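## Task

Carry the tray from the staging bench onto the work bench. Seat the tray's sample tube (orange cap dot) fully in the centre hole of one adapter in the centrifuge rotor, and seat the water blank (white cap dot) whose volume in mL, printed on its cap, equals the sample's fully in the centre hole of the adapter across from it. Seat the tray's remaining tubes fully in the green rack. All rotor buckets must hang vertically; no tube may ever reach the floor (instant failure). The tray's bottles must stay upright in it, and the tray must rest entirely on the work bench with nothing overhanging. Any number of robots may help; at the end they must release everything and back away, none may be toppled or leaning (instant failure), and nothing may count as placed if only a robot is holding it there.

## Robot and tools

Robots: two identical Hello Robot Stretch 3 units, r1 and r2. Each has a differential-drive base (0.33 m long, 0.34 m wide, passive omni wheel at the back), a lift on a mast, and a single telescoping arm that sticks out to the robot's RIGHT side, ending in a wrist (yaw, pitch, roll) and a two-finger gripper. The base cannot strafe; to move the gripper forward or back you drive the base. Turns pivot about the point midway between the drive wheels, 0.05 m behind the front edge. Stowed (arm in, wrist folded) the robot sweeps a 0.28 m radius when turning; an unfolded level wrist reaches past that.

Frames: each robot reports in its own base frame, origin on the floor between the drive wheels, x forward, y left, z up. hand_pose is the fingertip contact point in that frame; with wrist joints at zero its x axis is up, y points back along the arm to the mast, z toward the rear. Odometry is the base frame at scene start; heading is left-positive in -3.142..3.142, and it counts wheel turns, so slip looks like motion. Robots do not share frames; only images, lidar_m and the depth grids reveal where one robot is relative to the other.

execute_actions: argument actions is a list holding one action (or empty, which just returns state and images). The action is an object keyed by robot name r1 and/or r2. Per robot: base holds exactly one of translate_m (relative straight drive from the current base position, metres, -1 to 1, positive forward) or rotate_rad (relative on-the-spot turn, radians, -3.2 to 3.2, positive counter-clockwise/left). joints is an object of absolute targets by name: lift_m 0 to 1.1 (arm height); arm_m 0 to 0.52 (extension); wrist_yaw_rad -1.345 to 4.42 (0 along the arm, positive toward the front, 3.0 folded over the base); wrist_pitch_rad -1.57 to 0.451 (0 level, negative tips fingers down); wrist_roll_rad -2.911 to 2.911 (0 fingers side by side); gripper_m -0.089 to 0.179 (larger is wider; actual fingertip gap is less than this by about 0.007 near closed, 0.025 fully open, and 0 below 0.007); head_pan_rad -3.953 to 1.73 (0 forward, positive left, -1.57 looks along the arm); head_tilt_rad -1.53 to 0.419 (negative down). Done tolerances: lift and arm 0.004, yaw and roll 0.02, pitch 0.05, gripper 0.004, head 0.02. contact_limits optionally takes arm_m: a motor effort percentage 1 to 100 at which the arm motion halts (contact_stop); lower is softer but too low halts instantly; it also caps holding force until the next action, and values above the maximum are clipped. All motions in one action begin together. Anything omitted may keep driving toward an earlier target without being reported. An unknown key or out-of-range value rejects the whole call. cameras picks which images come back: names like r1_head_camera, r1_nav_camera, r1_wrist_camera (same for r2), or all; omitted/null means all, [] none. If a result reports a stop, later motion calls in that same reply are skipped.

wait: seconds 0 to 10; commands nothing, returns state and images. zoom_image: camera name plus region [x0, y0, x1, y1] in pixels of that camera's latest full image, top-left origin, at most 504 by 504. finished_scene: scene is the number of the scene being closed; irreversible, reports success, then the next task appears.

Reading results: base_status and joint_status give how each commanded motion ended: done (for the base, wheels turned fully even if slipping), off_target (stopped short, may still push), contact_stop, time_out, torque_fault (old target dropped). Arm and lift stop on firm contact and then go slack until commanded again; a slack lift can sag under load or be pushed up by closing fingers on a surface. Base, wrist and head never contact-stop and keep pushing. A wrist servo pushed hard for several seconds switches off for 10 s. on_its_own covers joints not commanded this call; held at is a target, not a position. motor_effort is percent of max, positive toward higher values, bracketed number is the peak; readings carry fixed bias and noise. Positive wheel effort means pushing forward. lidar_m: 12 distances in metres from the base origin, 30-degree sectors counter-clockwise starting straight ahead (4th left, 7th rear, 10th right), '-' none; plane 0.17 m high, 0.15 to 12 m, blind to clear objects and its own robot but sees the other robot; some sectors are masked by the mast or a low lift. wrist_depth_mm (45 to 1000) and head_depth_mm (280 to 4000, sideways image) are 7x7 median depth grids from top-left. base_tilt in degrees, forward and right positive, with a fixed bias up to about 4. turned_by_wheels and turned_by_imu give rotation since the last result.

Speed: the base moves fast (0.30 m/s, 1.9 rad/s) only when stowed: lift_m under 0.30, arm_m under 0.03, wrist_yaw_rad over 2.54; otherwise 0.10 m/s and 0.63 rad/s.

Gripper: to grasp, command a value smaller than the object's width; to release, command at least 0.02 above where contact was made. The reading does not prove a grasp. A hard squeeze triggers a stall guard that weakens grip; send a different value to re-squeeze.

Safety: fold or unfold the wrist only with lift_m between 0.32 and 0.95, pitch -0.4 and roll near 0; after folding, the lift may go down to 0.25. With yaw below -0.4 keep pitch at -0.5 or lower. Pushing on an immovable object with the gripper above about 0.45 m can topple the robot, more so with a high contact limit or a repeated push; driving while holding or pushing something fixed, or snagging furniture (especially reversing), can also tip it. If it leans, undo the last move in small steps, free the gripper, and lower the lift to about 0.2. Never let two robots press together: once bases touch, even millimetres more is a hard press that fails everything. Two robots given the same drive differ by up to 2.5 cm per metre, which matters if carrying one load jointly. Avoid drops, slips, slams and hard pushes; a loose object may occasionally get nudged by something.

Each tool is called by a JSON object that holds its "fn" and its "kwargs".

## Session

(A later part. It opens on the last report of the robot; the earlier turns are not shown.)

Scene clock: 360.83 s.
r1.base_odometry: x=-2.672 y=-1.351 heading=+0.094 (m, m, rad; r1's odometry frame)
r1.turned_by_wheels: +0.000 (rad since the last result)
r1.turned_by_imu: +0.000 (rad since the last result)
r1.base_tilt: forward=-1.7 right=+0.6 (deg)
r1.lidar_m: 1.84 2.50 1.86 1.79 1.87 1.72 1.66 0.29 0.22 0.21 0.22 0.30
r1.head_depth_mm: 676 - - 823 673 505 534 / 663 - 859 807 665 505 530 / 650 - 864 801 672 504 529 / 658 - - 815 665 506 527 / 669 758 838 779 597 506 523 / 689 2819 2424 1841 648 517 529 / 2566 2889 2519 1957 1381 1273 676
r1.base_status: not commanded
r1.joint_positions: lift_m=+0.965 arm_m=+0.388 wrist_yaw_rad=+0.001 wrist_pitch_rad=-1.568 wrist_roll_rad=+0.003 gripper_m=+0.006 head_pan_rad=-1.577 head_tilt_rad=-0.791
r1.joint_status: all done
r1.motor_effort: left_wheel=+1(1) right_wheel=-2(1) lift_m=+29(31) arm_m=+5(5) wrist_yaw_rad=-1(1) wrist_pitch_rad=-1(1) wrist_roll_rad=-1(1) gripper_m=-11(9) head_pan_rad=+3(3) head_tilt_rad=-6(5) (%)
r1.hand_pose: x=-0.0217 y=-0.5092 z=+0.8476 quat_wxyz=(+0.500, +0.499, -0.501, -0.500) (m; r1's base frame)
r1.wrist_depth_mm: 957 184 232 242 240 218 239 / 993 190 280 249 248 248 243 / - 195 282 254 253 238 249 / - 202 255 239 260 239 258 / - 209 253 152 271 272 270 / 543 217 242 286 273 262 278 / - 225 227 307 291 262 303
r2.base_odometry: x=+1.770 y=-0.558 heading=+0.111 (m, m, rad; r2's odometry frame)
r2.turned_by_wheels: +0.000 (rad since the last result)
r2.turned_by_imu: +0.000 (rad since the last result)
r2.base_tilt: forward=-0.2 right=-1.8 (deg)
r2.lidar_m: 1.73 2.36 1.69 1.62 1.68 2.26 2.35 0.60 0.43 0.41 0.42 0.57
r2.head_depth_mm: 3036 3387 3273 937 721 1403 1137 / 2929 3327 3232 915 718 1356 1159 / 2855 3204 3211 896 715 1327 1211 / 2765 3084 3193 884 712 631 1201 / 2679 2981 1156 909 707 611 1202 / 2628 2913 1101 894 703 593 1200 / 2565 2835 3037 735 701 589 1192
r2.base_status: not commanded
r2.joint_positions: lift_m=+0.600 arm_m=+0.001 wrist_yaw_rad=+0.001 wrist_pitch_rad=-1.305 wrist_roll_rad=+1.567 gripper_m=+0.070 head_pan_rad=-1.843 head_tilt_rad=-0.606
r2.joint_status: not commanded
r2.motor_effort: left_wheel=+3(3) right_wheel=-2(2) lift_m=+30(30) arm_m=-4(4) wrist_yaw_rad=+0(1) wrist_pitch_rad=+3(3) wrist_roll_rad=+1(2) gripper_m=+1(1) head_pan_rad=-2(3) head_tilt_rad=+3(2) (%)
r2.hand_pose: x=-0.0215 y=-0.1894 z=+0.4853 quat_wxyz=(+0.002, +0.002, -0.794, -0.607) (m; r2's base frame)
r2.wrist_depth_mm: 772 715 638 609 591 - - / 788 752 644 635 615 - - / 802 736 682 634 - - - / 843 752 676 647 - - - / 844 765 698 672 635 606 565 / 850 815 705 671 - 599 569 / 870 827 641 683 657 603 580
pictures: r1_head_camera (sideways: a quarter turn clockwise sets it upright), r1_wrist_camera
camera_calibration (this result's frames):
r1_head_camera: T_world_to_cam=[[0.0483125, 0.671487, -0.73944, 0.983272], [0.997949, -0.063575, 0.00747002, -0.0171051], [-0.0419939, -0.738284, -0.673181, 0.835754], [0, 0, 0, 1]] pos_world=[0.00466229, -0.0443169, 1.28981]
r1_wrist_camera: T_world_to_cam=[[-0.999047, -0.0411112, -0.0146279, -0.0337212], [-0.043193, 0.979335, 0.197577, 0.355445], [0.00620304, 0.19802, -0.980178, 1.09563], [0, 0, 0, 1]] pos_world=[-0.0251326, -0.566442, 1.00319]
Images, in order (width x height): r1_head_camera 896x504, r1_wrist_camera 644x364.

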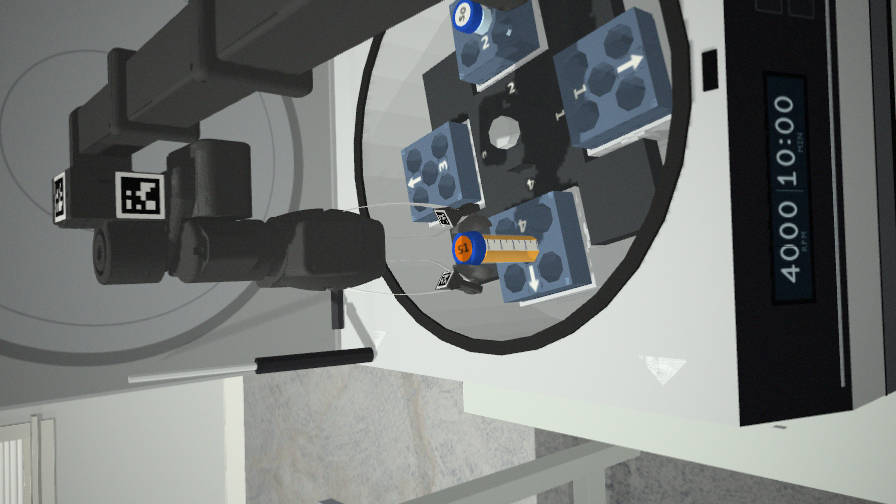

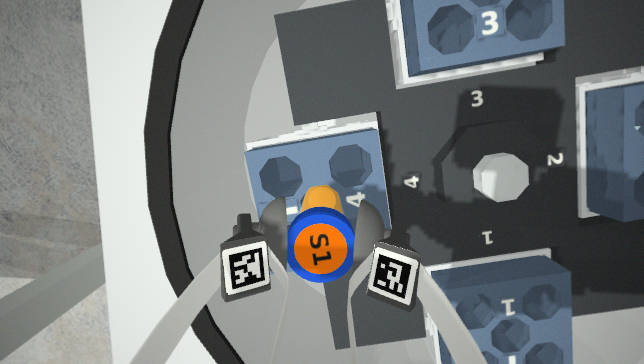

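{"fn": "execute_actions", "kwargs": {"actions": [{"r1":{"joints":{"lift_m":0.912}}}], "cameras": []}}

{"fn": "execute_actions", "kwargs": {"actions": [{"r1":{"joints":{"gripper_m":0.055}}}], "cameras": ["r1_wrist_camera","r1_head_camera"]}}

{"fn": "execute_actions", "kwargs": {"actions": [{"r1":{"joints":{"lift_m":1.0}}}], "cameras": ["r1_wrist_camera"]}}

{"fn": "execute_actions", "kwargs": {"actions": [{"r1":{"base":{"translate_m":1.0},"joints":{"lift_m":1.04,"arm_m":0.362,"gripper_m":0.062}}}], "cameras": []}}

{"fn": "execute_actions", "kwargs": {"actions": [{"r1":{"base":{"translate_m":0.177},"joints":{"lift_m":1.03}}}], "cameras": ["r1_wrist_camera"]}}

Scene clock: 367.33 s.
r1.base_odometry: x=-2.672 y=-1.351 heading=+0.094 (m, m, rad; r1's odometry frame)
r1.turned_by_wheels: +0.000 (rad since the last result)
r1.turned_by_imu: +0.000 (rad since the last result)
r1.base_tilt: forward=-1.5 right=+0.6 (deg)
r1.lidar_m: 1.85 2.51 1.86 1.80 1.88 1.72 1.66 0.29 0.22 0.21 0.22 0.30
r1.head_depth_mm: 678 769 - - 650 506 534 / 675 740 865 796 664 506 530 / 673 - 872 802 673 505 529 / 669 732 - 799 662 506 526 / 668 758 836 779 598 507 523 / 690 2820 2407 1835 649 518 529 / 2543 2865 2543 1943 1378 1272 676
r1.base_status: not commanded
r1.joint_positions: lift_m=+0.912 arm_m=+0.388 wrist_yaw_rad=+0.001 wrist_pitch_rad=-1.570 wrist_roll_rad=+0.003 gripper_m=+0.006 head_pan_rad=-1.577 head_tilt_rad=-0.791
r1.joint_status: all done
r1.motor_effort: left_wheel=+1(1) right_wheel=-2(1) lift_m=+30(31) arm_m=+5(5) wrist_yaw_rad=-1(1) wrist_pitch_rad=+0(1) wrist_roll_rad=-1(1) gripper_m=-11(10) head_pan_rad=+3(2) head_tilt_rad=-5(6) (%)
r1.hand_pose: x=-0.0217 y=-0.5087 z=+0.7947 quat_wxyz=(+0.500, +0.499, -0.500, -0.500) (m; r1's base frame)
r1.wrist_depth_mm: 135 139 225 193 191 168 168 / 139 151 279 197 198 197 195 / 143 161 267 203 202 198 200 / 148 165 230 186 211 188 187 / 155 166 244 152 216 195 213 / 160 160 216 195 223 222 220 / 167 163 227 265 233 204 202
r2.base_odometry: x=+1.770 y=-0.558 heading=+0.111 (m, m, rad; r2's odometry frame)
r2.turned_by_wheels: +0.000 (rad since the last result)
r2.turned_by_imu: +0.000 (rad since the last result)
r2.base_tilt: forward=+0.0 right=-2.0 (deg)
r2.lidar_m: 1.72 2.36 1.70 1.63 1.68 2.26 2.35 0.60 0.43 0.41 0.43 0.57
r2.head_depth_mm: 3037 3437 3282 934 721 1400 1142 / 2929 3283 3272 916 717 1362 1159 / 2854 3187 3217 896 714 1322 1202 / 2781 3131 3221 885 712 630 1203 / 2705 2997 1152 909 707 612 1199 / 2626 2930 1101 897 706 594 1194 / 2571 2823 2996 733 703 589 1194
r2.base_status: not commanded
r2.joint_positions: lift_m=+0.600 arm_m=+0.001 wrist_yaw_rad=+0.001 wrist_pitch_rad=-1.305 wrist_roll_rad=+1.567 gripper_m=+0.070 head_pan_rad=-1.843 head_tilt_rad=-0.606
r2.joint_status: not commanded
r2.motor_effort: left_wheel=+4(3) right_wheel=-2(3) lift_m=+31(30) arm_m=-4(4) wrist_yaw_rad=-2(1) wrist_pitch_rad=+3(3) wrist_roll_rad=+1(1) gripper_m=+1(1) head_pan_rad=-2(2) head_tilt_rad=+1(2) (%)
r2.hand_pose: x=-0.0215 y=-0.1894 z=+0.4853 quat_wxyz=(+0.002, +0.002, -0.794, -0.607) (m; r2's base frame)
r2.wrist_depth_mm: 745 748 648 615 588 - - / 778 740 655 641 597 - - / 790 727 654 638 - - - / 827 744 663 656 - - - / 837 777 689 667 631 589 560 / 864 790 715 662 - 604 562 / 860 818 644 690 660 597 575
pictures: none
No camera images: the call's "cameras" was empty. Leave "cameras" out to get every camera's image.

Scene clock: 368.33 s.
r1.base_odometry: x=-2.672 y=-1.351 heading=+0.094 (m, m, rad; r1's odometry frame)
r1.turned_by_wheels: +0.000 (rad since the last result)
r1.turned_by_imu: +0.000 (rad since the last result)
r1.base_tilt: forward=-1.8 right=+0.4 (deg)
r1.lidar_m: 1.84 2.52 1.86 1.80 1.87 1.72 1.66 0.29 0.22 0.21 0.22 0.30
r1.head_depth_mm: 676 770 - - 652 505 534 / 676 739 865 798 664 505 530 / 673 - 873 803 674 506 529 / 670 731 - 799 662 505 526 / 668 757 838 774 598 507 523 / 688 2829 2400 1842 649 518 529 / 2582 2847 2522 1960 1383 1278 674
r1.base_status: not commanded
r1.joint_positions: lift_m=+0.912 arm_m=+0.388 wrist_yaw_rad=+0.001 wrist_pitch_rad=-1.570 wrist_roll_rad=+0.003 gripper_m=+0.055 head_pan_rad=-1.577 head_tilt_rad=-0.791
r1.joint_status: all done
r1.motor_effort: left_wheel=+1(1) right_wheel=-1(1) lift_m=+30(29) arm_m=+5(5) wrist_yaw_rad=+0(1) wrist_pitch_rad=+0(0) wrist_roll_rad=-1(1) gripper_m=+0(77) head_pan_rad=+3(2) head_tilt_rad=-5(5) (%)
r1.hand_pose: x=-0.0217 y=-0.5087 z=+0.7947 quat_wxyz=(+0.500, +0.499, -0.500, -0.500) (m; r1's base frame)
r1.wrist_depth_mm: 136 140 224 191 192 168 168 / 139 151 280 198 198 198 195 / 144 162 268 203 203 199 199 / 149 165 229 185 209 187 187 / 155 166 235 160 215 196 213 / 161 160 215 198 - 222 220 / 165 164 224 266 234 204 203
r2.base_odometry: x=+1.770 y=-0.558 heading=+0.111 (m, m, rad; r2's odometry frame)
r2.turned_by_wheels: +0.000 (rad since the last result)
r2.turned_by_imu: +0.000 (rad since the last result)
r2.base_tilt: forward=+0.1 right=-2.0 (deg)
r2.lidar_m: 1.73 2.36 1.70 1.62 1.67 2.26 2.36 0.60 0.43 0.41 0.43 0.57
r2.head_depth_mm: 3045 3424 3258 937 722 1401 1139 / 2929 3303 3238 913 717 1359 1160 / 2839 3173 3176 897 715 1324 1207 / 2796 3078 3203 883 711 632 1199 / 2715 2997 1160 905 707 613 1199 / 2641 2899 1101 896 705 594 1195 / 2560 2807 3006 732 701 590 1191
r2.base_status: not commanded
r2.joint_positions: lift_m=+0.600 arm_m=+0.001 wrist_yaw_rad=+0.001 wrist_pitch_rad=-1.305 wrist_roll_rad=+1.567 gripper_m=+0.070 head_pan_rad=-1.843 head_tilt_rad=-0.606
r2.joint_status: not commanded
r2.motor_effort: left_wheel=+3(3) right_wheel=-2(2) lift_m=+30(31) arm_m=-4(4) wrist_yaw_rad=-1(0) wrist_pitch_rad=+3(3) wrist_roll_rad=+1(2) gripper_m=+1(1) head_pan_rad=-2(2) head_tilt_rad=+3(1) (%)
r2.hand_pose: x=-0.0215 y=-0.1894 z=+0.4853 quat_wxyz=(+0.002, +0.002, -0.794, -0.607) (m; r2's base frame)
r2.wrist_depth_mm: 763 716 650 628 605 - - / 770 708 668 628 602 - - / 798 728 658 648 - - - / 809 768 683 649 - - - / 878 770 691 650 639 585 561 / 867 805 719 683 - 608 569 / 891 811 658 686 648 606 578
pictures: r1_head_camera (sideways: a quarter turn clockwise sets it upright), r1_wrist_camera
camera_calibration (this result's frames):
r1_head_camera: T_world_to_cam=[[0.0483126, 0.671487, -0.73944, 0.983272], [0.997949, -0.0635752, 0.00747002, -0.0171051], [-0.041994, -0.738284, -0.673181, 0.835754], [0, 0, 0, 1]] pos_world=[0.00466228, -0.0443169, 1.28981]
r1_wrist_camera: T_world_to_cam=[[-0.999048, -0.041086, -0.0146921, -0.0344156], [-0.043191, 0.979016, 0.199152, 0.36409], [0.00620142, 0.199597, -0.979858, 1.04418], [0, 0, 0, 1]] pos_world=[-0.0251328, -0.56628, 0.950136]
Images, in order (width x height): r1_head_camera 896x504, r1_wrist_camera 644x364.

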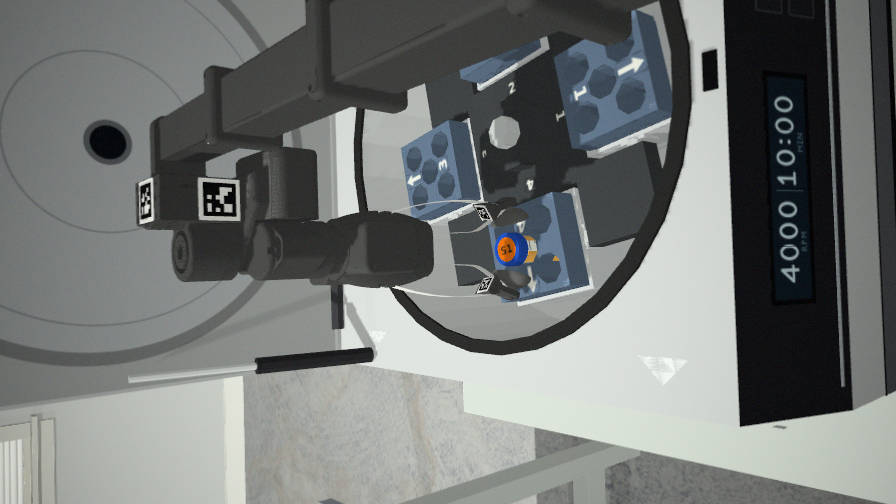

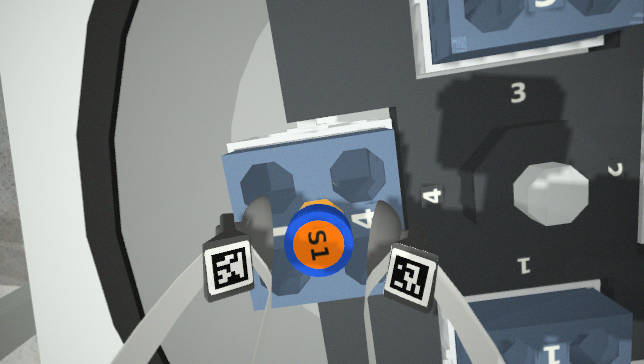

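Scene clock: 369.97 s.
r1.base_odometry: x=-2.672 y=-1.351 heading=+0.094 (m, m, rad; r1's odometry frame)
r1.turned_by_wheels: +0.000 (rad since the last result)
r1.turned_by_imu: +0.000 (rad since the last result)
r1.base_tilt: forward=-1.6 right=+0.6 (deg)
r1.lidar_m: 1.84 2.52 1.86 1.80 1.88 1.71 1.66 0.29 0.22 0.21 0.22 0.30
r1.head_depth_mm: 655 - 862 806 672 506 533 / - 781 863 807 663 505 531 / - 795 860 787 673 505 529 / 648 - - 814 666 505 527 / 669 758 838 775 597 506 524 / 689 2825 2404 1849 648 518 528 / 2561 2892 2521 1964 1381 1279 675
r1.base_status: not commanded
r1.joint_positions: lift_m=+1.000 arm_m=+0.388 wrist_yaw_rad=+0.001 wrist_pitch_rad=-1.570 wrist_roll_rad=+0.003 gripper_m=+0.055 head_pan_rad=-1.577 head_tilt_rad=-0.791
r1.joint_status: all done
r1.motor_effort: left_wheel=+1(1) right_wheel=-1(2) lift_m=+41(44) arm_m=+5(5) wrist_yaw_rad=+0(1) wrist_pitch_rad=-1(1) wrist_roll_rad=-1(1) gripper_m=+0(0) head_pan_rad=+3(4) head_tilt_rad=-6(5) (%)
r1.hand_pose: x=-0.0217 y=-0.5088 z=+0.8822 quat_wxyz=(+0.500, +0.499, -0.500, -0.500) (m; r1's base frame)
r1.wrist_depth_mm: 981 220 233 278 266 253 272 / - 226 280 282 282 282 276 / - 234 304 295 287 286 263 / - 241 285 273 294 279 275 / - 249 246 304 307 304 306 / 546 612 259 345 - 292 320 / - - 263 328 358 306 318
r2.base_odometry: x=+1.770 y=-0.558 heading=+0.111 (m, m, rad; r2's odometry frame)
r2.turned_by_wheels: +0.000 (rad since the last result)
r2.turned_by_imu: +0.000 (rad since the last result)
r2.base_tilt: forward=+0.0 right=-2.0 (deg)
r2.lidar_m: 1.73 2.35 1.69 1.63 1.68 2.26 2.35 0.60 0.43 0.41 0.42 0.57
r2.head_depth_mm: 3016 3396 3254 935 723 1400 1138 / 2942 3311 3255 914 718 1362 1155 / 2889 3200 3243 897 715 1327 1208 / 2773 3096 3204 881 711 633 1202 / 2695 3035 1159 908 708 611 1195 / 2646 2894 1100 897 704 593 1199 / 2552 2845 3015 735 702 590 1194
r2.base_status: not commanded
r2.joint_positions: lift_m=+0.600 arm_m=+0.001 wrist_yaw_rad=+0.001 wrist_pitch_rad=-1.305 wrist_roll_rad=+1.567 gripper_m=+0.070 head_pan_rad=-1.843 head_tilt_rad=-0.606
r2.joint_status: not commanded
r2.motor_effort: left_wheel=+3(3) right_wheel=-2(2) lift_m=+30(30) arm_m=-4(4) wrist_yaw_rad=-1(1) wrist_pitch_rad=+3(3) wrist_roll_rad=+2(1) gripper_m=+1(1) head_pan_rad=-3(2) head_tilt_rad=+1(3) (%)
r2.hand_pose: x=-0.0215 y=-0.1894 z=+0.4853 quat_wxyz=(+0.002, +0.002, -0.794, -0.607) (m; r2's base frame)
r2.wrist_depth_mm: 751 723 642 612 588 - - / 802 710 670 624 608 - - / 810 741 666 652 - - - / 802 755 679 674 - - - / 833 783 708 676 637 599 554 / 891 795 710 670 - 596 556 / 874 843 660 696 636 597 581
pictures: r1_wrist_camera
camera_calibration (this result's frames):
r1_wrist_camera: T_world_to_cam=[[-0.999048, -0.0410883, -0.0146859, -0.0331376], [-0.043191, 0.979047, 0.199001, 0.346845], [0.00620161, 0.199446, -0.979889, 1.12992], [0, 0, 0, 1]] pos_world=[-0.0251328, -0.566298, 1.03769]
Images, in order (width x height): r1_wrist_camera 644x364.

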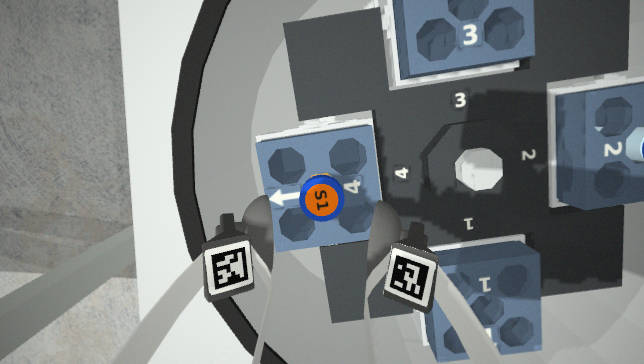

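Scene clock: 380.90 s.
r1.base_odometry: x=-1.677 y=-1.257 heading=+0.094 (m, m, rad; r1's odometry frame)
r1.turned_by_wheels: +0.000 (rad since the last result)
r1.turned_by_imu: -0.001 (rad since the last result)
r1.base_tilt: forward=-1.8 right=+0.7 (deg)
r1.lidar_m: 2.62 2.48 1.85 1.78 1.86 2.58 0.83 0.63 0.94 0.91 0.95 0.86
r1.head_depth_mm: - 2974 1018 795 650 552 1110 / 2645 2967 1022 795 652 552 508 / - 2959 1022 772 653 553 508 / - - 949 796 653 553 509 / 2562 2941 1027 786 654 554 509 / 2592 2828 1022 748 637 542 510 / 2499 1333 1029 743 634 531 510
r1.base_status: done
r1.joint_positions: lift_m=+1.040 arm_m=+0.362 wrist_yaw_rad=+0.001 wrist_pitch_rad=-1.569 wrist_roll_rad=+0.003 gripper_m=+0.062 head_pan_rad=-1.577 head_tilt_rad=-0.791
r1.joint_status: all done
r1.motor_effort: left_wheel=+0(3) right_wheel=-2(2) lift_m=+41(42) arm_m=-4(5) wrist_yaw_rad=-1(1) wrist_pitch_rad=-1(1) wrist_roll_rad=-1(1) gripper_m=+0(35) head_pan_rad=+3(3) head_tilt_rad=-6(6) (%)
r1.hand_pose: x=-0.0217 y=-0.4837 z=+0.9222 quat_wxyz=(+0.500, +0.499, -0.500, -0.500) (m; r1's base frame)
r1.wrist_depth_mm: 296 283 299 294 292 292 293 / 302 283 303 304 302 300 300 / 258 280 316 313 312 310 308 / 227 265 326 322 323 321 320 / 339 324 332 333 330 331 331 / 347 344 352 347 - 339 340 / 327 322 361 358 354 354 349
r2.base_odometry: x=+1.770 y=-0.558 heading=+0.111 (m, m, rad; r2's odometry frame)
r2.turned_by_wheels: +0.000 (rad since the last result)
r2.turned_by_imu: +0.000 (rad since the last result)
r2.base_tilt: forward=+0.0 right=-2.1 (deg)
r2.lidar_m: 1.72 2.37 1.70 1.62 1.67 2.26 2.35 0.60 0.43 0.41 0.42 0.57
r2.head_depth_mm: 3036 3400 3255 935 722 1404 1140 / 2919 3311 3271 915 719 1369 1158 / 2879 3171 3231 895 714 1326 1208 / 2802 3110 3188 884 711 630 1203 / 2728 2994 1158 907 708 611 1201 / 2647 2920 1099 897 705 592 1198 / 2572 2837 3025 733 702 590 1194
r2.base_status: not commanded
r2.joint_positions: lift_m=+0.600 arm_m=+0.001 wrist_yaw_rad=+0.001 wrist_pitch_rad=-1.305 wrist_roll_rad=+1.567 gripper_m=+0.070 head_pan_rad=-1.843 head_tilt_rad=-0.606
r2.joint_status: not commanded
r2.motor_effort: left_wheel=+3(3) right_wheel=-3(2) lift_m=+30(30) arm_m=-4(4) wrist_yaw_rad=-1(1) wrist_pitch_rad=+3(3) wrist_roll_rad=+1(2) gripper_m=+1(1) head_pan_rad=-2(2) head_tilt_rad=+3(2) (%)
r2.hand_pose: x=-0.0215 y=-0.1894 z=+0.4853 quat_wxyz=(+0.002, +0.002, -0.794, -0.607) (m; r2's base frame)
r2.wrist_depth_mm: 773 716 646 610 580 - - / 768 716 643 638 621 - - / 805 731 664 660 - - - / 802 765 676 660 - - - / 854 787 705 662 627 590 575 / 839 793 719 680 - 603 551 / 874 816 639 706 650 611 573
pictures: none
No camera images: the call's "cameras" was empty. Leave "cameras" out to get every camera's image.

Scene clock: 383.63 s.
r1.base_odometry: x=-1.501 y=-1.240 heading=+0.095 (m, m, rad; r1's odometry frame)
r1.turned_by_wheels: +0.000 (rad since the last result)
r1.turned_by_imu: +0.000 (rad since the last result)
r1.base_tilt: forward=-1.8 right=+0.5 (deg)
r1.lidar_m: 2.44 2.49 1.83 1.78 1.86 2.58 0.97 0.80 0.94 0.91 0.95 0.69
r1.head_depth_mm: - 2994 1017 794 652 551 1113 / 2693 2984 1023 795 650 552 1109 / - 2981 1024 774 636 541 1113 / - - 712 676 635 529 508 / 2552 2775 1027 771 635 530 508 / 2568 1336 1029 794 647 530 509 / 2562 2920 1026 770 626 522 510
r1.base_status: done
r1.joint_positions: lift_m=+1.030 arm_m=+0.362 wrist_yaw_rad=+0.001 wrist_pitch_rad=-1.569 wrist_roll_rad=+0.003 gripper_m=+0.062 head_pan_rad=-1.577 head_tilt_rad=-0.791
r1.joint_status: all done
r1.motor_effort: left_wheel=+1(5) right_wheel=-2(2) lift_m=+29(33) arm_m=-4(4) wrist_yaw_rad=-1(1) wrist_pitch_rad=-1(1) wrist_roll_rad=-1(1) gripper_m=+1(0) head_pan_rad=+3(3) head_tilt_rad=-6(6) (%)
r1.hand_pose: x=-0.0217 y=-0.4837 z=+0.9127 quat_wxyz=(+0.500, +0.499, -0.500, -0.500) (m; r1's base frame)
r1.wrist_depth_mm: 289 287 286 282 285 284 281 / 297 295 293 293 294 292 290 / 247 257 267 245 304 303 299 / 258 257 252 247 313 313 307 / 319 326 320 319 321 319 318 / 299 322 335 331 - 330 330 / 240 306 334 333 346 344 341
r2.base_odometry: x=+1.770 y=-0.558 heading=+0.111 (m, m, rad; r2's odometry frame)
r2.turned_by_wheels: +0.000 (rad since the last result)
r2.turned_by_imu: +0.000 (rad since the last result)
r2.base_tilt: forward=+0.0 right=-2.1 (deg)
r2.lidar_m: 1.72 2.36 1.70 1.63 1.67 2.26 2.36 0.60 0.43 0.41 0.43 0.57
r2.head_depth_mm: 3045 3399 3306 936 720 1403 1139 / 2929 3320 3243 916 719 1359 1157 / 2854 3249 3218 896 714 1320 1208 / 2756 3139 3172 883 714 631 1207 / 2712 3023 1159 909 708 611 1202 / 2653 2905 1096 899 704 593 1194 / 2578 2824 1393 735 702 590 1189
r2.base_status: not commanded
r2.joint_positions: lift_m=+0.600 arm_m=+0.001 wrist_yaw_rad=+0.001 wrist_pitch_rad=-1.305 wrist_roll_rad=+1.567 gripper_m=+0.070 head_pan_rad=-1.843 head_tilt_rad=-0.606
r2.joint_status: not commanded
r2.motor_effort: left_wheel=+3(3) right_wheel=-2(2) lift_m=+30(30) arm_m=-4(4) wrist_yaw_rad=-1(1) wrist_pitch_rad=+3(3) wrist_roll_rad=+2(2) gripper_m=+1(1) head_pan_rad=-2(2) head_tilt_rad=+2(2) (%)
r2.hand_pose: x=-0.0215 y=-0.1894 z=+0.4853 quat_wxyz=(+0.002, +0.002, -0.794, -0.607) (m; r2's base frame)
r2.wrist_depth_mm: 761 712 647 623 586 - - / 782 722 666 636 606 - - / 803 752 666 640 - - - / 806 761 697 659 - - - / 852 764 682 667 619 587 565 / 858 784 711 680 - 590 565 / 875 812 639 700 655 611 570
pictures: r1_wrist_camera
camera_calibration (this result's frames):
r1_wrist_camera: T_world_to_cam=[[-0.999047, -0.0411, -0.0146596, -0.0316873], [-0.0431931, 0.979178, 0.198354, 0.316836], [0.00620201, 0.198798, -0.980021, 1.15457], [0, 0, 0, 1]] pos_world=[-0.0251327, -0.541067, 1.06819]
Images, in order (width x height): r1_wrist_camera 644x364.

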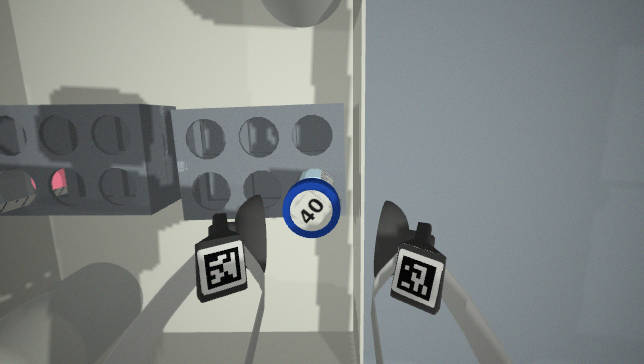

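{"fn": "execute_actions", "kwargs": {"actions": [{"r1":{"base":{"translate_m":0.005},"joints":{"lift_m":0.992}}}], "cameras": []}}

{"fn": "execute_actions", "kwargs": {"actions": [{"r1":{"joints":{"gripper_m":0.005}}}], "cameras": []}}

{"fn": "execute_actions", "kwargs": {"actions": [{"r1":{"joints":{"lift_m":1.1}}}], "cameras": ["r1_wrist_camera"]}}

{"fn": "execute_actions", "kwargs": {"actions": [{"r1":{"base":{"translate_m":0.15},"joints":{"arm_m":0.395}}}], "cameras": []}}

{"fn": "execute_actions", "kwargs": {"actions": [{"r1":{"base":{"translate_m":0.348},"joints":{"arm_m":0.463}}}], "cameras": []}}

{"fn": "execute_actions", "kwargs": {"actions": [{"r1":{"joints":{"lift_m":1.06,"head_tilt_rad":-0.7}}}], "cameras": ["r1_wrist_camera","r1_head_camera","r2_head_camera"]}}

Scene clock: 392.37 s.
r1.base_odometry: x=-1.496 y=-1.240 heading=+0.095 (m, m, rad; r1's odometry frame)
r1.turned_by_wheels: +0.000 (rad since the last result)
r1.turned_by_imu: +0.000 (rad since the last result)
r1.base_tilt: forward=-1.7 right=+0.6 (deg)
r1.lidar_m: 2.43 2.48 1.84 1.78 1.85 2.57 0.97 0.80 0.94 0.91 0.95 0.69
r1.head_depth_mm: 2568 - 980 795 650 551 1111 / 2515 2984 1021 797 651 552 1113 / - - 1024 797 636 542 1114 / 2494 - - 712 636 530 509 / 2535 2737 1025 772 635 531 510 / 2566 1341 1025 791 635 531 509 / 2603 2907 1032 774 619 521 510
r1.base_status: done
r1.joint_positions: lift_m=+0.992 arm_m=+0.362 wrist_yaw_rad=+0.001 wrist_pitch_rad=-1.569 wrist_roll_rad=+0.003 gripper_m=+0.062 head_pan_rad=-1.577 head_tilt_rad=-0.791
r1.joint_status: all done
r1.motor_effort: left_wheel=+0(2) right_wheel=-2(5) lift_m=+29(31) arm_m=-4(4) wrist_yaw_rad=+0(1) wrist_pitch_rad=-1(1) wrist_roll_rad=-1(1) gripper_m=+0(0) head_pan_rad=+3(3) head_tilt_rad=-6(5) (%)
r1.hand_pose: x=-0.0217 y=-0.4837 z=+0.8747 quat_wxyz=(+0.500, +0.499, -0.500, -0.500) (m; r1's base frame)
r1.wrist_depth_mm: 252 251 250 248 251 250 249 / 257 258 257 256 257 256 256 / 210 216 207 207 264 263 263 / 215 216 214 210 272 274 271 / 285 282 248 154 282 280 280 / 292 291 293 291 - 291 290 / 237 298 303 301 302 299 301
r2.base_odometry: x=+1.770 y=-0.558 heading=+0.111 (m, m, rad; r2's odometry frame)
r2.turned_by_wheels: +0.000 (rad since the last result)
r2.turned_by_imu: +0.000 (rad since the last result)
r2.base_tilt: forward=-0.2 right=-2.0 (deg)
r2.lidar_m: 1.72 2.36 1.69 1.63 1.68 2.25 2.35 0.60 0.43 0.41 0.43 0.57
r2.head_depth_mm: 3064 3441 3251 935 722 1400 1141 / 2962 3298 3257 914 718 1366 1161 / 2871 3180 3224 897 714 1326 1204 / 2794 3094 3191 883 711 631 1200 / 2697 3035 1154 908 707 611 1200 / 2644 2907 1098 897 706 592 1194 / 2587 2822 1432 733 705 589 1191
r2.base_status: not commanded
r2.joint_positions: lift_m=+0.600 arm_m=+0.001 wrist_yaw_rad=+0.001 wrist_pitch_rad=-1.305 wrist_roll_rad=+1.567 gripper_m=+0.070 head_pan_rad=-1.843 head_tilt_rad=-0.606
r2.joint_status: not commanded
r2.motor_effort: left_wheel=+3(3) right_wheel=-2(2) lift_m=+30(30) arm_m=-4(4) wrist_yaw_rad=-1(1) wrist_pitch_rad=+3(3) wrist_roll_rad=+1(1) gripper_m=+1(1) head_pan_rad=-2(2) head_tilt_rad=+2(1) (%)
r2.hand_pose: x=-0.0215 y=-0.1894 z=+0.4853 quat_wxyz=(+0.002, +0.002, -0.794, -0.607) (m; r2's base frame)
r2.wrist_depth_mm: 763 716 637 622 591 - - / 791 730 659 639 618 - - / 810 728 669 641 - - - / 804 741 685 661 - - - / 812 758 695 652 636 593 568 / 859 789 745 688 - 604 569 / 867 817 659 683 667 613 575
pictures: none
No camera images: the call's "cameras" was empty. Leave "cameras" out to get every camera's image.

Scene clock: 393.43 s.
r1.base_odometry: x=-1.496 y=-1.240 heading=+0.095 (m, m, rad; r1's odometry frame)
r1.turned_by_wheels: +0.000 (rad since the last result)
r1.turned_by_imu: +0.000 (rad since the last result)
r1.base_tilt: forward=-1.7 right=+0.6 (deg)
r1.lidar_m: 2.43 2.48 1.84 1.78 1.86 2.57 0.97 0.80 0.94 0.91 0.95 0.69
r1.head_depth_mm: 2567 - 977 795 651 553 1109 / 2499 2965 1020 795 652 552 1111 / - - 1023 795 635 541 1115 / 2528 - - 722 634 530 509 / 2541 2757 1025 779 635 531 509 / 2572 1347 1026 792 634 530 509 / 2575 2915 1026 771 620 520 510
r1.base_status: not commanded
r1.joint_positions: lift_m=+0.992 arm_m=+0.362 wrist_yaw_rad=+0.001 wrist_pitch_rad=-1.569 wrist_roll_rad=+0.003 gripper_m=+0.006 head_pan_rad=-1.577 head_tilt_rad=-0.791
r1.joint_status: all done
r1.motor_effort: left_wheel=+0(0) right_wheel=-2(1) lift_m=+29(29) arm_m=-4(4) wrist_yaw_rad=-1(0) wrist_pitch_rad=-1(1) wrist_roll_rad=+0(1) gripper_m=-12(86) head_pan_rad=+3(2) head_tilt_rad=-6(6) (%)
r1.hand_pose: x=-0.0217 y=-0.4837 z=+0.8747 quat_wxyz=(+0.500, +0.499, -0.500, -0.500) (m; r1's base frame)
r1.wrist_depth_mm: 252 251 251 248 251 248 248 / 260 256 256 255 257 256 254 / 210 216 207 207 265 263 263 / 216 216 214 209 274 272 272 / 285 284 249 152 282 280 282 / 291 293 293 289 288 289 290 / 237 301 303 300 302 299 297
r2.base_odometry: x=+1.770 y=-0.558 heading=+0.111 (m, m, rad; r2's odometry frame)
r2.turned_by_wheels: +0.000 (rad since the last result)
r2.turned_by_imu: +0.000 (rad since the last result)
r2.base_tilt: forward=-0.2 right=-1.9 (deg)
r2.lidar_m: 1.73 2.36 1.70 1.62 1.68 2.26 2.36 0.60 0.43 0.41 0.43 0.57
r2.head_depth_mm: 3034 3426 3264 936 723 1401 1138 / 2924 3292 3231 918 717 1367 1158 / 2856 3210 3237 897 715 1329 1202 / 2779 3078 3205 882 712 631 1208 / 2720 2980 1156 907 708 611 1197 / 2641 2920 1097 896 705 591 1196 / 2581 2816 1440 734 703 591 1192
r2.base_status: not commanded
r2.joint_positions: lift_m=+0.600 arm_m=+0.001 wrist_yaw_rad=+0.001 wrist_pitch_rad=-1.305 wrist_roll_rad=+1.567 gripper_m=+0.070 head_pan_rad=-1.843 head_tilt_rad=-0.606
r2.joint_status: not commanded
r2.motor_effort: left_wheel=+3(3) right_wheel=-2(2) lift_m=+31(30) arm_m=-4(4) wrist_yaw_rad=+0(1) wrist_pitch_rad=+3(3) wrist_roll_rad=+1(2) gripper_m=+1(1) head_pan_rad=-2(2) head_tilt_rad=+2(3) (%)
r2.hand_pose: x=-0.0215 y=-0.1894 z=+0.4853 quat_wxyz=(+0.002, +0.002, -0.794, -0.607) (m; r2's base frame)
r2.wrist_depth_mm: 761 709 643 605 578 - - / 769 736 637 624 609 - - / 794 758 673 636 - - - / 822 747 688 664 - - - / 825 772 702 665 631 597 570 / 862 783 727 678 - 596 571 / 882 813 672 697 659 594 579
pictures: none
No camera images: the call's "cameras" was empty. Leave "cameras" out to get every camera's image.

Scene clock: 395.23 s.
r1.base_odometry: x=-1.496 y=-1.240 heading=+0.095 (m, m, rad; r1's odometry frame)
r1.turned_by_wheels: +0.000 (rad since the last result)
r1.turned_by_imu: +0.000 (rad since the last result)
r1.base_tilt: forward=-1.7 right=+0.7 (deg)
r1.lidar_m: 2.44 2.48 1.84 1.78 1.85 2.57 0.97 0.80 0.94 0.91 0.95 0.68
r1.head_depth_mm: 2622 2976 1019 797 652 551 1108 / 2645 2949 1019 795 654 552 1109 / 2628 2970 1026 796 636 540 1112 / - - 2631 685 633 530 509 / 2543 1450 1026 769 634 531 510 / 2594 1343 1025 792 636 530 510 / 2574 2865 1026 772 620 520 511
r1.base_status: not commanded
r1.joint_positions: lift_m=+1.099 arm_m=+0.362 wrist_yaw_rad=+0.001 wrist_pitch_rad=-1.569 wrist_roll_rad=+0.003 gripper_m=+0.006 head_pan_rad=-1.577 head_tilt_rad=-0.791
r1.joint_status: all done
r1.motor_effort: left_wheel=+1(1) right_wheel=-3(2) lift_m=+41(46) arm_m=-4(4) wrist_yaw_rad=-1(1) wrist_pitch_rad=-1(1) wrist_roll_rad=-1(1) gripper_m=-11(12) head_pan_rad=+2(3) head_tilt_rad=-7(7) (%)
r1.hand_pose: x=-0.0217 y=-0.4837 z=+0.9814 quat_wxyz=(+0.500, +0.499, -0.500, -0.500) (m; r1's base frame)
r1.wrist_depth_mm: 334 354 345 282 347 348 344 / 331 361 358 359 359 355 356 / 316 316 320 315 371 373 367 / 320 349 353 320 381 379 379 / 381 395 397 151 391 393 393 / 344 323 402 411 406 405 404 / 262 319 424 424 426 420 418
r2.base_odometry: x=+1.770 y=-0.558 heading=+0.111 (m, m, rad; r2's odometry frame)
r2.turned_by_wheels: +0.000 (rad since the last result)
r2.turned_by_imu: +0.000 (rad since the last result)
r2.base_tilt: forward=-0.1 right=-1.9 (deg)
r2.lidar_m: 1.73 2.36 1.70 1.63 1.68 2.26 2.36 0.60 0.43 0.41 0.43 0.57
r2.head_depth_mm: 3065 3414 3292 935 722 1400 1136 / 2915 3279 3255 917 716 1368 1158 / 2844 3207 3221 896 715 1319 1206 / 2819 3138 3183 880 711 632 1206 / 2706 2974 1155 909 709 612 1195 / 2647 2905 1097 896 705 594 1195 / 2558 2833 1072 733 702 588 1188
r2.base_status: not commanded
r2.joint_positions: lift_m=+0.600 arm_m=+0.001 wrist_yaw_rad=+0.001 wrist_pitch_rad=-1.305 wrist_roll_rad=+1.567 gripper_m=+0.070 head_pan_rad=-1.843 head_tilt_rad=-0.606
r2.joint_status: not commanded
r2.motor_effort: left_wheel=+3(3) right_wheel=-2(2) lift_m=+30(30) arm_m=-4(4) wrist_yaw_rad=-1(0) wrist_pitch_rad=+3(3) wrist_roll_rad=+2(1) gripper_m=+1(1) head_pan_rad=-2(2) head_tilt_rad=+2(2) (%)
r2.hand_pose: x=-0.0215 y=-0.1894 z=+0.4853 quat_wxyz=(+0.002, +0.002, -0.794, -0.607) (m; r2's base frame)
r2.wrist_depth_mm: 756 730 633 620 592 - - / 760 708 649 638 623 - - / 783 734 655 642 - - - / 820 750 673 668 - - - / 845 754 695 669 623 589 565 / 875 795 716 680 - 609 561 / 861 804 657 687 656 599 576
pictures: r1_wrist_camera
camera_calibration (this result's frames):
r1_wrist_camera: T_world_to_cam=[[-0.999048, -0.0410995, -0.0146593, -0.0306791], [-0.0431926, 0.97918, 0.198347, 0.303202], [0.00620214, 0.198791, -0.980022, 1.22197], [0, 0, 0, 1]] pos_world=[-0.0251327, -0.541068, 1.13697]
Images, in order (width x height): r1_wrist_camera 644x364.

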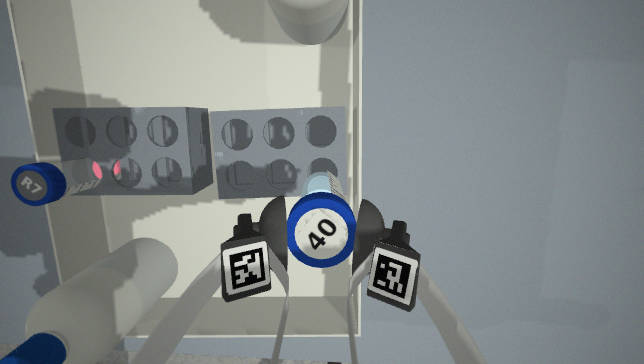

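Scene clock: 398.30 s.
r1.base_odometry: x=-1.346 y=-1.225 heading=+0.095 (m, m, rad; r1's odometry frame)
r1.turned_by_wheels: +0.000 (rad since the last result)
r1.turned_by_imu: +0.000 (rad since the last result)
r1.base_tilt: forward=-1.8 right=+0.5 (deg)
r1.lidar_m: 2.28 2.48 1.84 1.78 1.86 2.57 0.96 0.94 0.94 0.92 0.96 0.55
r1.head_depth_mm: 2644 2997 1019 795 624 538 1111 / 2625 2969 980 728 649 529 1113 / 2633 2928 1023 754 633 532 1111 / - 1224 1131 724 632 529 1115 / 2613 1348 1027 795 472 520 508 / 2581 2901 1025 777 639 555 508 / 2589 2918 1027 760 655 554 510
r1.base_status: done
r1.joint_positions: lift_m=+1.099 arm_m=+0.395 wrist_yaw_rad=+0.001 wrist_pitch_rad=-1.569 wrist_roll_rad=+0.003 gripper_m=+0.006 head_pan_rad=-1.577 head_tilt_rad=-0.791
r1.joint_status: all done
r1.motor_effort: left_wheel=+1(4) right_wheel=-2(3) lift_m=+42(41) arm_m=+5(5) wrist_yaw_rad=-1(1) wrist_pitch_rad=-1(1) wrist_roll_rad=-1(1) gripper_m=-11(10) head_pan_rad=+3(3) head_tilt_rad=-5(6) (%)
r1.hand_pose: x=-0.0217 y=-0.5160 z=+0.9814 quat_wxyz=(+0.500, +0.499, -0.500, -0.500) (m; r1's base frame)
r1.wrist_depth_mm: 328 354 348 348 342 217 347 / 310 365 356 359 356 321 354 / 376 373 368 370 364 363 369 / 386 385 324 324 322 345 377 / 400 399 322 152 384 388 395 / 412 416 340 406 401 402 402 / 434 431 287 383 390 418 416
r2.base_odometry: x=+1.770 y=-0.558 heading=+0.111 (m, m, rad; r2's odometry frame)
r2.turned_by_wheels: +0.000 (rad since the last result)
r2.turned_by_imu: +0.000 (rad since the last result)
r2.base_tilt: forward=-0.2 right=-1.9 (deg)
r2.lidar_m: 1.72 2.35 1.70 1.63 1.68 2.26 2.35 0.60 0.43 0.41 0.43 0.57
r2.head_depth_mm: 3019 3373 3272 936 721 1405 1140 / 2949 3294 3263 916 718 1365 1157 / 2865 3182 3189 895 714 1317 1207 / 2782 3065 3215 883 713 631 1205 / 2668 2980 1155 906 707 611 1202 / 689 2886 1052 897 706 593 1196 / 644 2764 2973 732 702 590 1192
r2.base_status: not commanded
r2.joint_positions: lift_m=+0.600 arm_m=+0.001 wrist_yaw_rad=+0.001 wrist_pitch_rad=-1.305 wrist_roll_rad=+1.567 gripper_m=+0.070 head_pan_rad=-1.843 head_tilt_rad=-0.606
r2.joint_status: not commanded
r2.motor_effort: left_wheel=+3(3) right_wheel=-2(2) lift_m=+30(31) arm_m=-4(4) wrist_yaw_rad=-1(1) wrist_pitch_rad=+3(3) wrist_roll_rad=+1(1) gripper_m=+1(1) head_pan_rad=-2(2) head_tilt_rad=+2(2) (%)
r2.hand_pose: x=-0.0215 y=-0.1894 z=+0.4853 quat_wxyz=(+0.002, +0.002, -0.794, -0.607) (m; r2's base frame)
r2.wrist_depth_mm: 746 708 636 620 584 - - / 759 738 661 631 610 - - / 799 738 669 638 - - - / 818 757 675 663 - - - / 837 807 700 696 626 588 573 / 841 776 701 684 - 595 565 / 876 829 644 709 653 594 583
pictures: none
No camera images: the call's "cameras" was empty. Leave "cameras" out to get every camera's image.

Scene clock: 403.00 s.
r1.base_odometry: x=-1.000 y=-1.193 heading=+0.095 (m, m, rad; r1's odometry frame)
r1.turned_by_wheels: +0.000 (rad since the last result)
r1.turned_by_imu: -0.001 (rad since the last result)
r1.base_tilt: forward=-1.8 right=+0.7 (deg)
r1.lidar_m: 1.93 2.48 1.82 1.77 1.85 2.56 1.28 1.28 0.95 0.92 0.30 2.13
r1.head_depth_mm: 2643 2922 1021 764 643 551 1131 / 2511 1358 1021 795 652 552 1113 / 2584 2917 1022 749 652 553 1110 / - 3009 944 734 654 553 1115 / 2595 2937 1025 799 654 553 1112 / 2592 2914 2426 799 654 554 614 / 2572 2907 2526 1965 1487 554 585
r1.base_status: done
r1.joint_positions: lift_m=+1.099 arm_m=+0.463 wrist_yaw_rad=+0.001 wrist_pitch_rad=-1.569 wrist_roll_rad=+0.003 gripper_m=+0.006 head_pan_rad=-1.577 head_tilt_rad=-0.791
r1.joint_status: all done
r1.motor_effort: left_wheel=+1(4) right_wheel=-2(2) lift_m=+42(41) arm_m=+5(5) wrist_yaw_rad=+0(1) wrist_pitch_rad=-1(1) wrist_roll_rad=-1(1) gripper_m=-12(10) head_pan_rad=+3(3) head_tilt_rad=-5(5) (%)
r1.hand_pose: x=-0.0217 y=-0.5840 z=+0.9814 quat_wxyz=(+0.500, +0.499, -0.500, -0.500) (m; r1's base frame)
r1.wrist_depth_mm: - 358 349 352 348 347 346 / - 368 361 364 356 355 352 / - - 375 368 345 369 365 / - - 390 374 379 374 376 / - - 400 152 391 391 354 / - - 419 405 405 403 337 / - - 424 426 427 406 413
r2.base_odometry: x=+1.770 y=-0.558 heading=+0.111 (m, m, rad; r2's odometry frame)
r2.turned_by_wheels: +0.000 (rad since the last result)
r2.turned_by_imu: +0.000 (rad since the last result)
r2.base_tilt: forward=+0.0 right=-2.0 (deg)
r2.lidar_m: 1.73 2.36 1.70 1.63 1.68 2.26 2.36 0.60 0.43 0.41 0.43 0.57
r2.head_depth_mm: 3022 3444 3268 933 721 1406 1135 / 667 799 1174 915 718 1365 1161 / 2839 3181 3214 897 715 1331 1206 / 2693 3068 1562 882 712 630 1201 / 2662 3026 1156 908 710 611 1197 / 2613 2908 1099 897 706 593 1191 / 2579 2830 3040 734 702 589 1194
r2.base_status: not commanded
r2.joint_positions: lift_m=+0.600 arm_m=+0.001 wrist_yaw_rad=+0.001 wrist_pitch_rad=-1.305 wrist_roll_rad=+1.567 gripper_m=+0.070 head_pan_rad=-1.843 head_tilt_rad=-0.606
r2.joint_status: not commanded
r2.motor_effort: left_wheel=+3(3) right_wheel=-2(2) lift_m=+30(30) arm_m=-4(4) wrist_yaw_rad=-1(1) wrist_pitch_rad=+3(3) wrist_roll_rad=+2(2) gripper_m=+1(0) head_pan_rad=-2(2) head_tilt_rad=+1(1) (%)
r2.hand_pose: x=-0.0215 y=-0.1894 z=+0.4853 quat_wxyz=(+0.002, +0.002, -0.794, -0.607) (m; r2's base frame)
r2.wrist_depth_mm: 778 705 637 642 583 - - / 779 731 641 617 600 - - / 823 731 675 643 - - - / 834 749 686 658 - - - / 836 773 703 662 631 583 561 / 851 788 703 688 - 607 558 / 872 818 645 715 642 602 577
pictures: none
No camera images: the call's "cameras" was empty. Leave "cameras" out to get every camera's image.

Scene clock: 404.17 s.
r1.base_odometry: x=-1.000 y=-1.193 heading=+0.095 (m, m, rad; r1's odometry frame)
r1.turned_by_wheels: +0.000 (rad since the last result)
r1.turned_by_imu: +0.000 (rad since the last result)
r1.base_tilt: forward=-1.6 right=+0.6 (deg)
r1.lidar_m: 1.93 2.47 1.83 1.77 1.85 2.56 1.28 1.29 0.95 0.92 0.30 2.12
r1.head_depth_mm: - 2904 2808 818 675 583 498 / 2622 2755 1300 891 705 585 499 / - 2795 2945 894 706 583 499 / - - 2822 758 707 586 500 / 2562 2858 2969 893 709 586 501 / 2558 2814 2945 934 709 587 501 / 2545 2839 2961 2180 1731 604 502
r1.base_status: not commanded
r1.joint_positions: lift_m=+1.060 arm_m=+0.463 wrist_yaw_rad=+0.001 wrist_pitch_rad=-1.569 wrist_roll_rad=+0.003 gripper_m=+0.006 head_pan_rad=-1.577 head_tilt_rad=-0.705
r1.joint_status: all done
r1.motor_effort: left_wheel=+1(1) right_wheel=-2(2) lift_m=+30(35) arm_m=+5(5) wrist_yaw_rad=-1(1) wrist_pitch_rad=-1(1) wrist_roll_rad=-1(1) gripper_m=-11(11) head_pan_rad=+2(3) head_tilt_rad=+3(18) (%)
r1.hand_pose: x=-0.0217 y=-0.5840 z=+0.9426 quat_wxyz=(+0.500, +0.499, -0.500, -0.500) (m; r1's base frame)
r1.wrist_depth_mm: - 316 314 316 313 315 310 / - 327 324 323 324 321 311 / - 340 337 326 277 330 293 / - 350 346 284 314 342 312 / - 359 354 152 354 352 297 / - 376 375 369 364 357 297 / - - 380 383 379 375 315
r2.base_odometry: x=+1.770 y=-0.558 heading=+0.111 (m, m, rad; r2's odometry frame)
r2.turned_by_wheels: +0.000 (rad since the last result)
r2.turned_by_imu: +0.000 (rad since the last result)
r2.base_tilt: forward=-0.1 right=-1.9 (deg)
r2.lidar_m: 1.73 2.36 1.70 1.62 1.68 2.25 2.36 0.60 0.43 0.41 0.43 0.57
r2.head_depth_mm: 3044 3424 3306 938 722 1402 1141 / 680 783 1245 914 718 1362 1158 / 2711 3165 1236 893 715 1329 1205 / 1310 3075 1574 882 711 632 1203 / 2659 3008 1157 909 708 611 1199 / 2619 2891 1101 897 704 593 1196 / 2570 2863 3042 733 704 589 1193
r2.base_status: not commanded
r2.joint_positions: lift_m=+0.600 arm_m=+0.001 wrist_yaw_rad=+0.001 wrist_pitch_rad=-1.305 wrist_roll_rad=+1.567 gripper_m=+0.070 head_pan_rad=-1.843 head_tilt_rad=-0.606
r2.joint_status: not commanded
r2.motor_effort: left_wheel=+3(3) right_wheel=-2(2) lift_m=+30(30) arm_m=-4(4) wrist_yaw_rad=-1(1) wrist_pitch_rad=+3(3) wrist_roll_rad=+1(2) gripper_m=+1(1) head_pan_rad=-2(2) head_tilt_rad=+3(2) (%)
r2.hand_pose: x=-0.0215 y=-0.1894 z=+0.4853 quat_wxyz=(+0.002, +0.002, -0.794, -0.607) (m; r2's base frame)
r2.wrist_depth_mm: 767 726 654 618 588 - - / 786 724 649 636 615 - - / 809 753 674 644 - - - / 805 750 679 657 - - - / 841 762 702 684 621 605 554 / 854 794 698 697 - 603 570 / 890 805 668 682 651 597 587
pictures: r1_head_camera (sideways: a quarter turn clockwise sets it upright), r1_wrist_camera, r2_head_camera (sideways: a quarter turn clockwise sets it upright)
camera_calibration (this result's frames):
r1_head_camera: T_world_to_cam=[[0.0479074, 0.605952, -0.794057, 1.05446], [0.997955, -0.06272, 0.0123468, -0.0234553], [-0.0423217, -0.793025, -0.607718, 0.750602], [0, 0, 0, 1]] pos_world=[0.00465739, -0.0451809, 1.29375]
r1_wrist_camera: T_world_to_cam=[[-0.999047, -0.041108, -0.0146494, -0.035387], [-0.0431973, 0.979229, 0.198103, 0.409429], [0.00620147, 0.198547, -0.980072, 1.20379], [0, 0, 0, 1]] pos_world=[-0.0251324, -0.641389, 1.09818]
r2_head_camera: T_world_to_cam=[[0.111117, 0.555444, -0.824096, 1.08914], [0.972432, -0.231827, -0.025135, 0.033331], [-0.205009, -0.798585, -0.565892, 0.693278], [0, 0, 0, 1]] pos_world=[-0.0113059, -0.0435905, 1.29072]
Images, in order (width x height): r1_head_camera 896x504, r1_wrist_camera 644x364, r2_head_camera 896x504.

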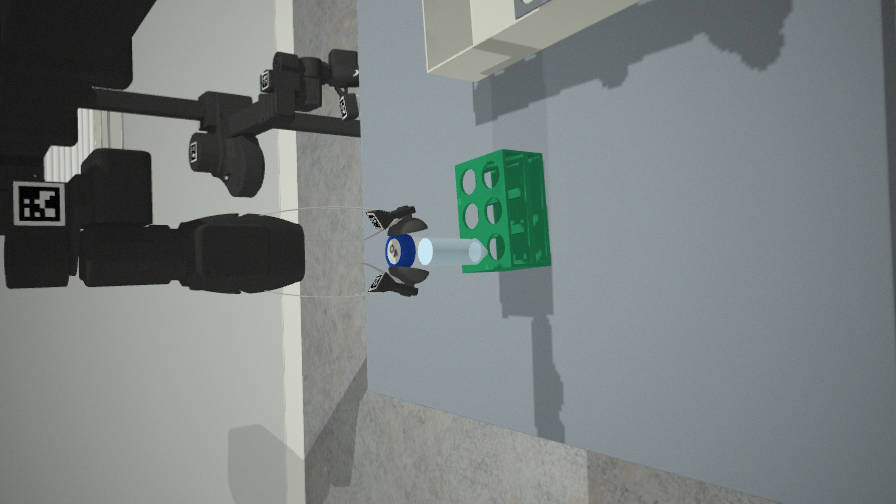

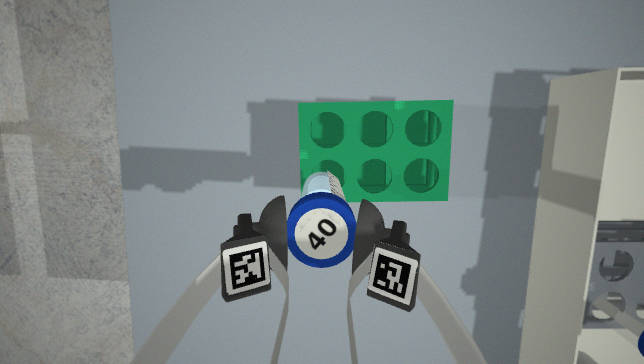

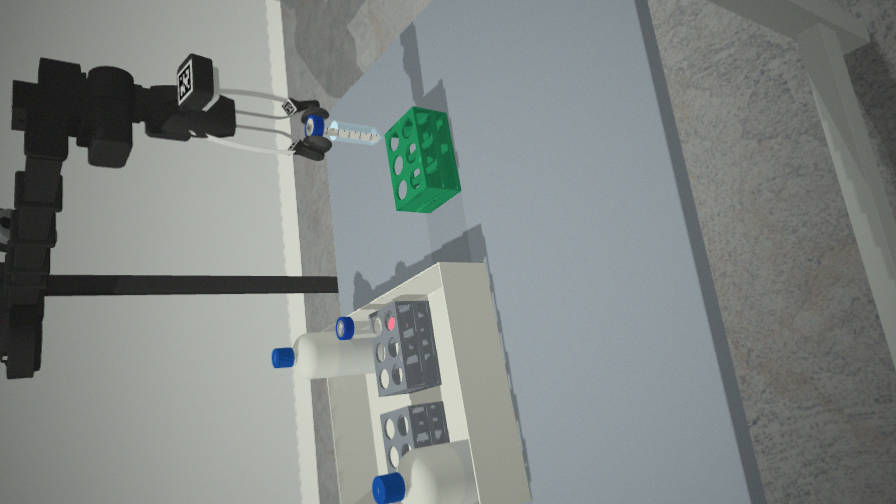

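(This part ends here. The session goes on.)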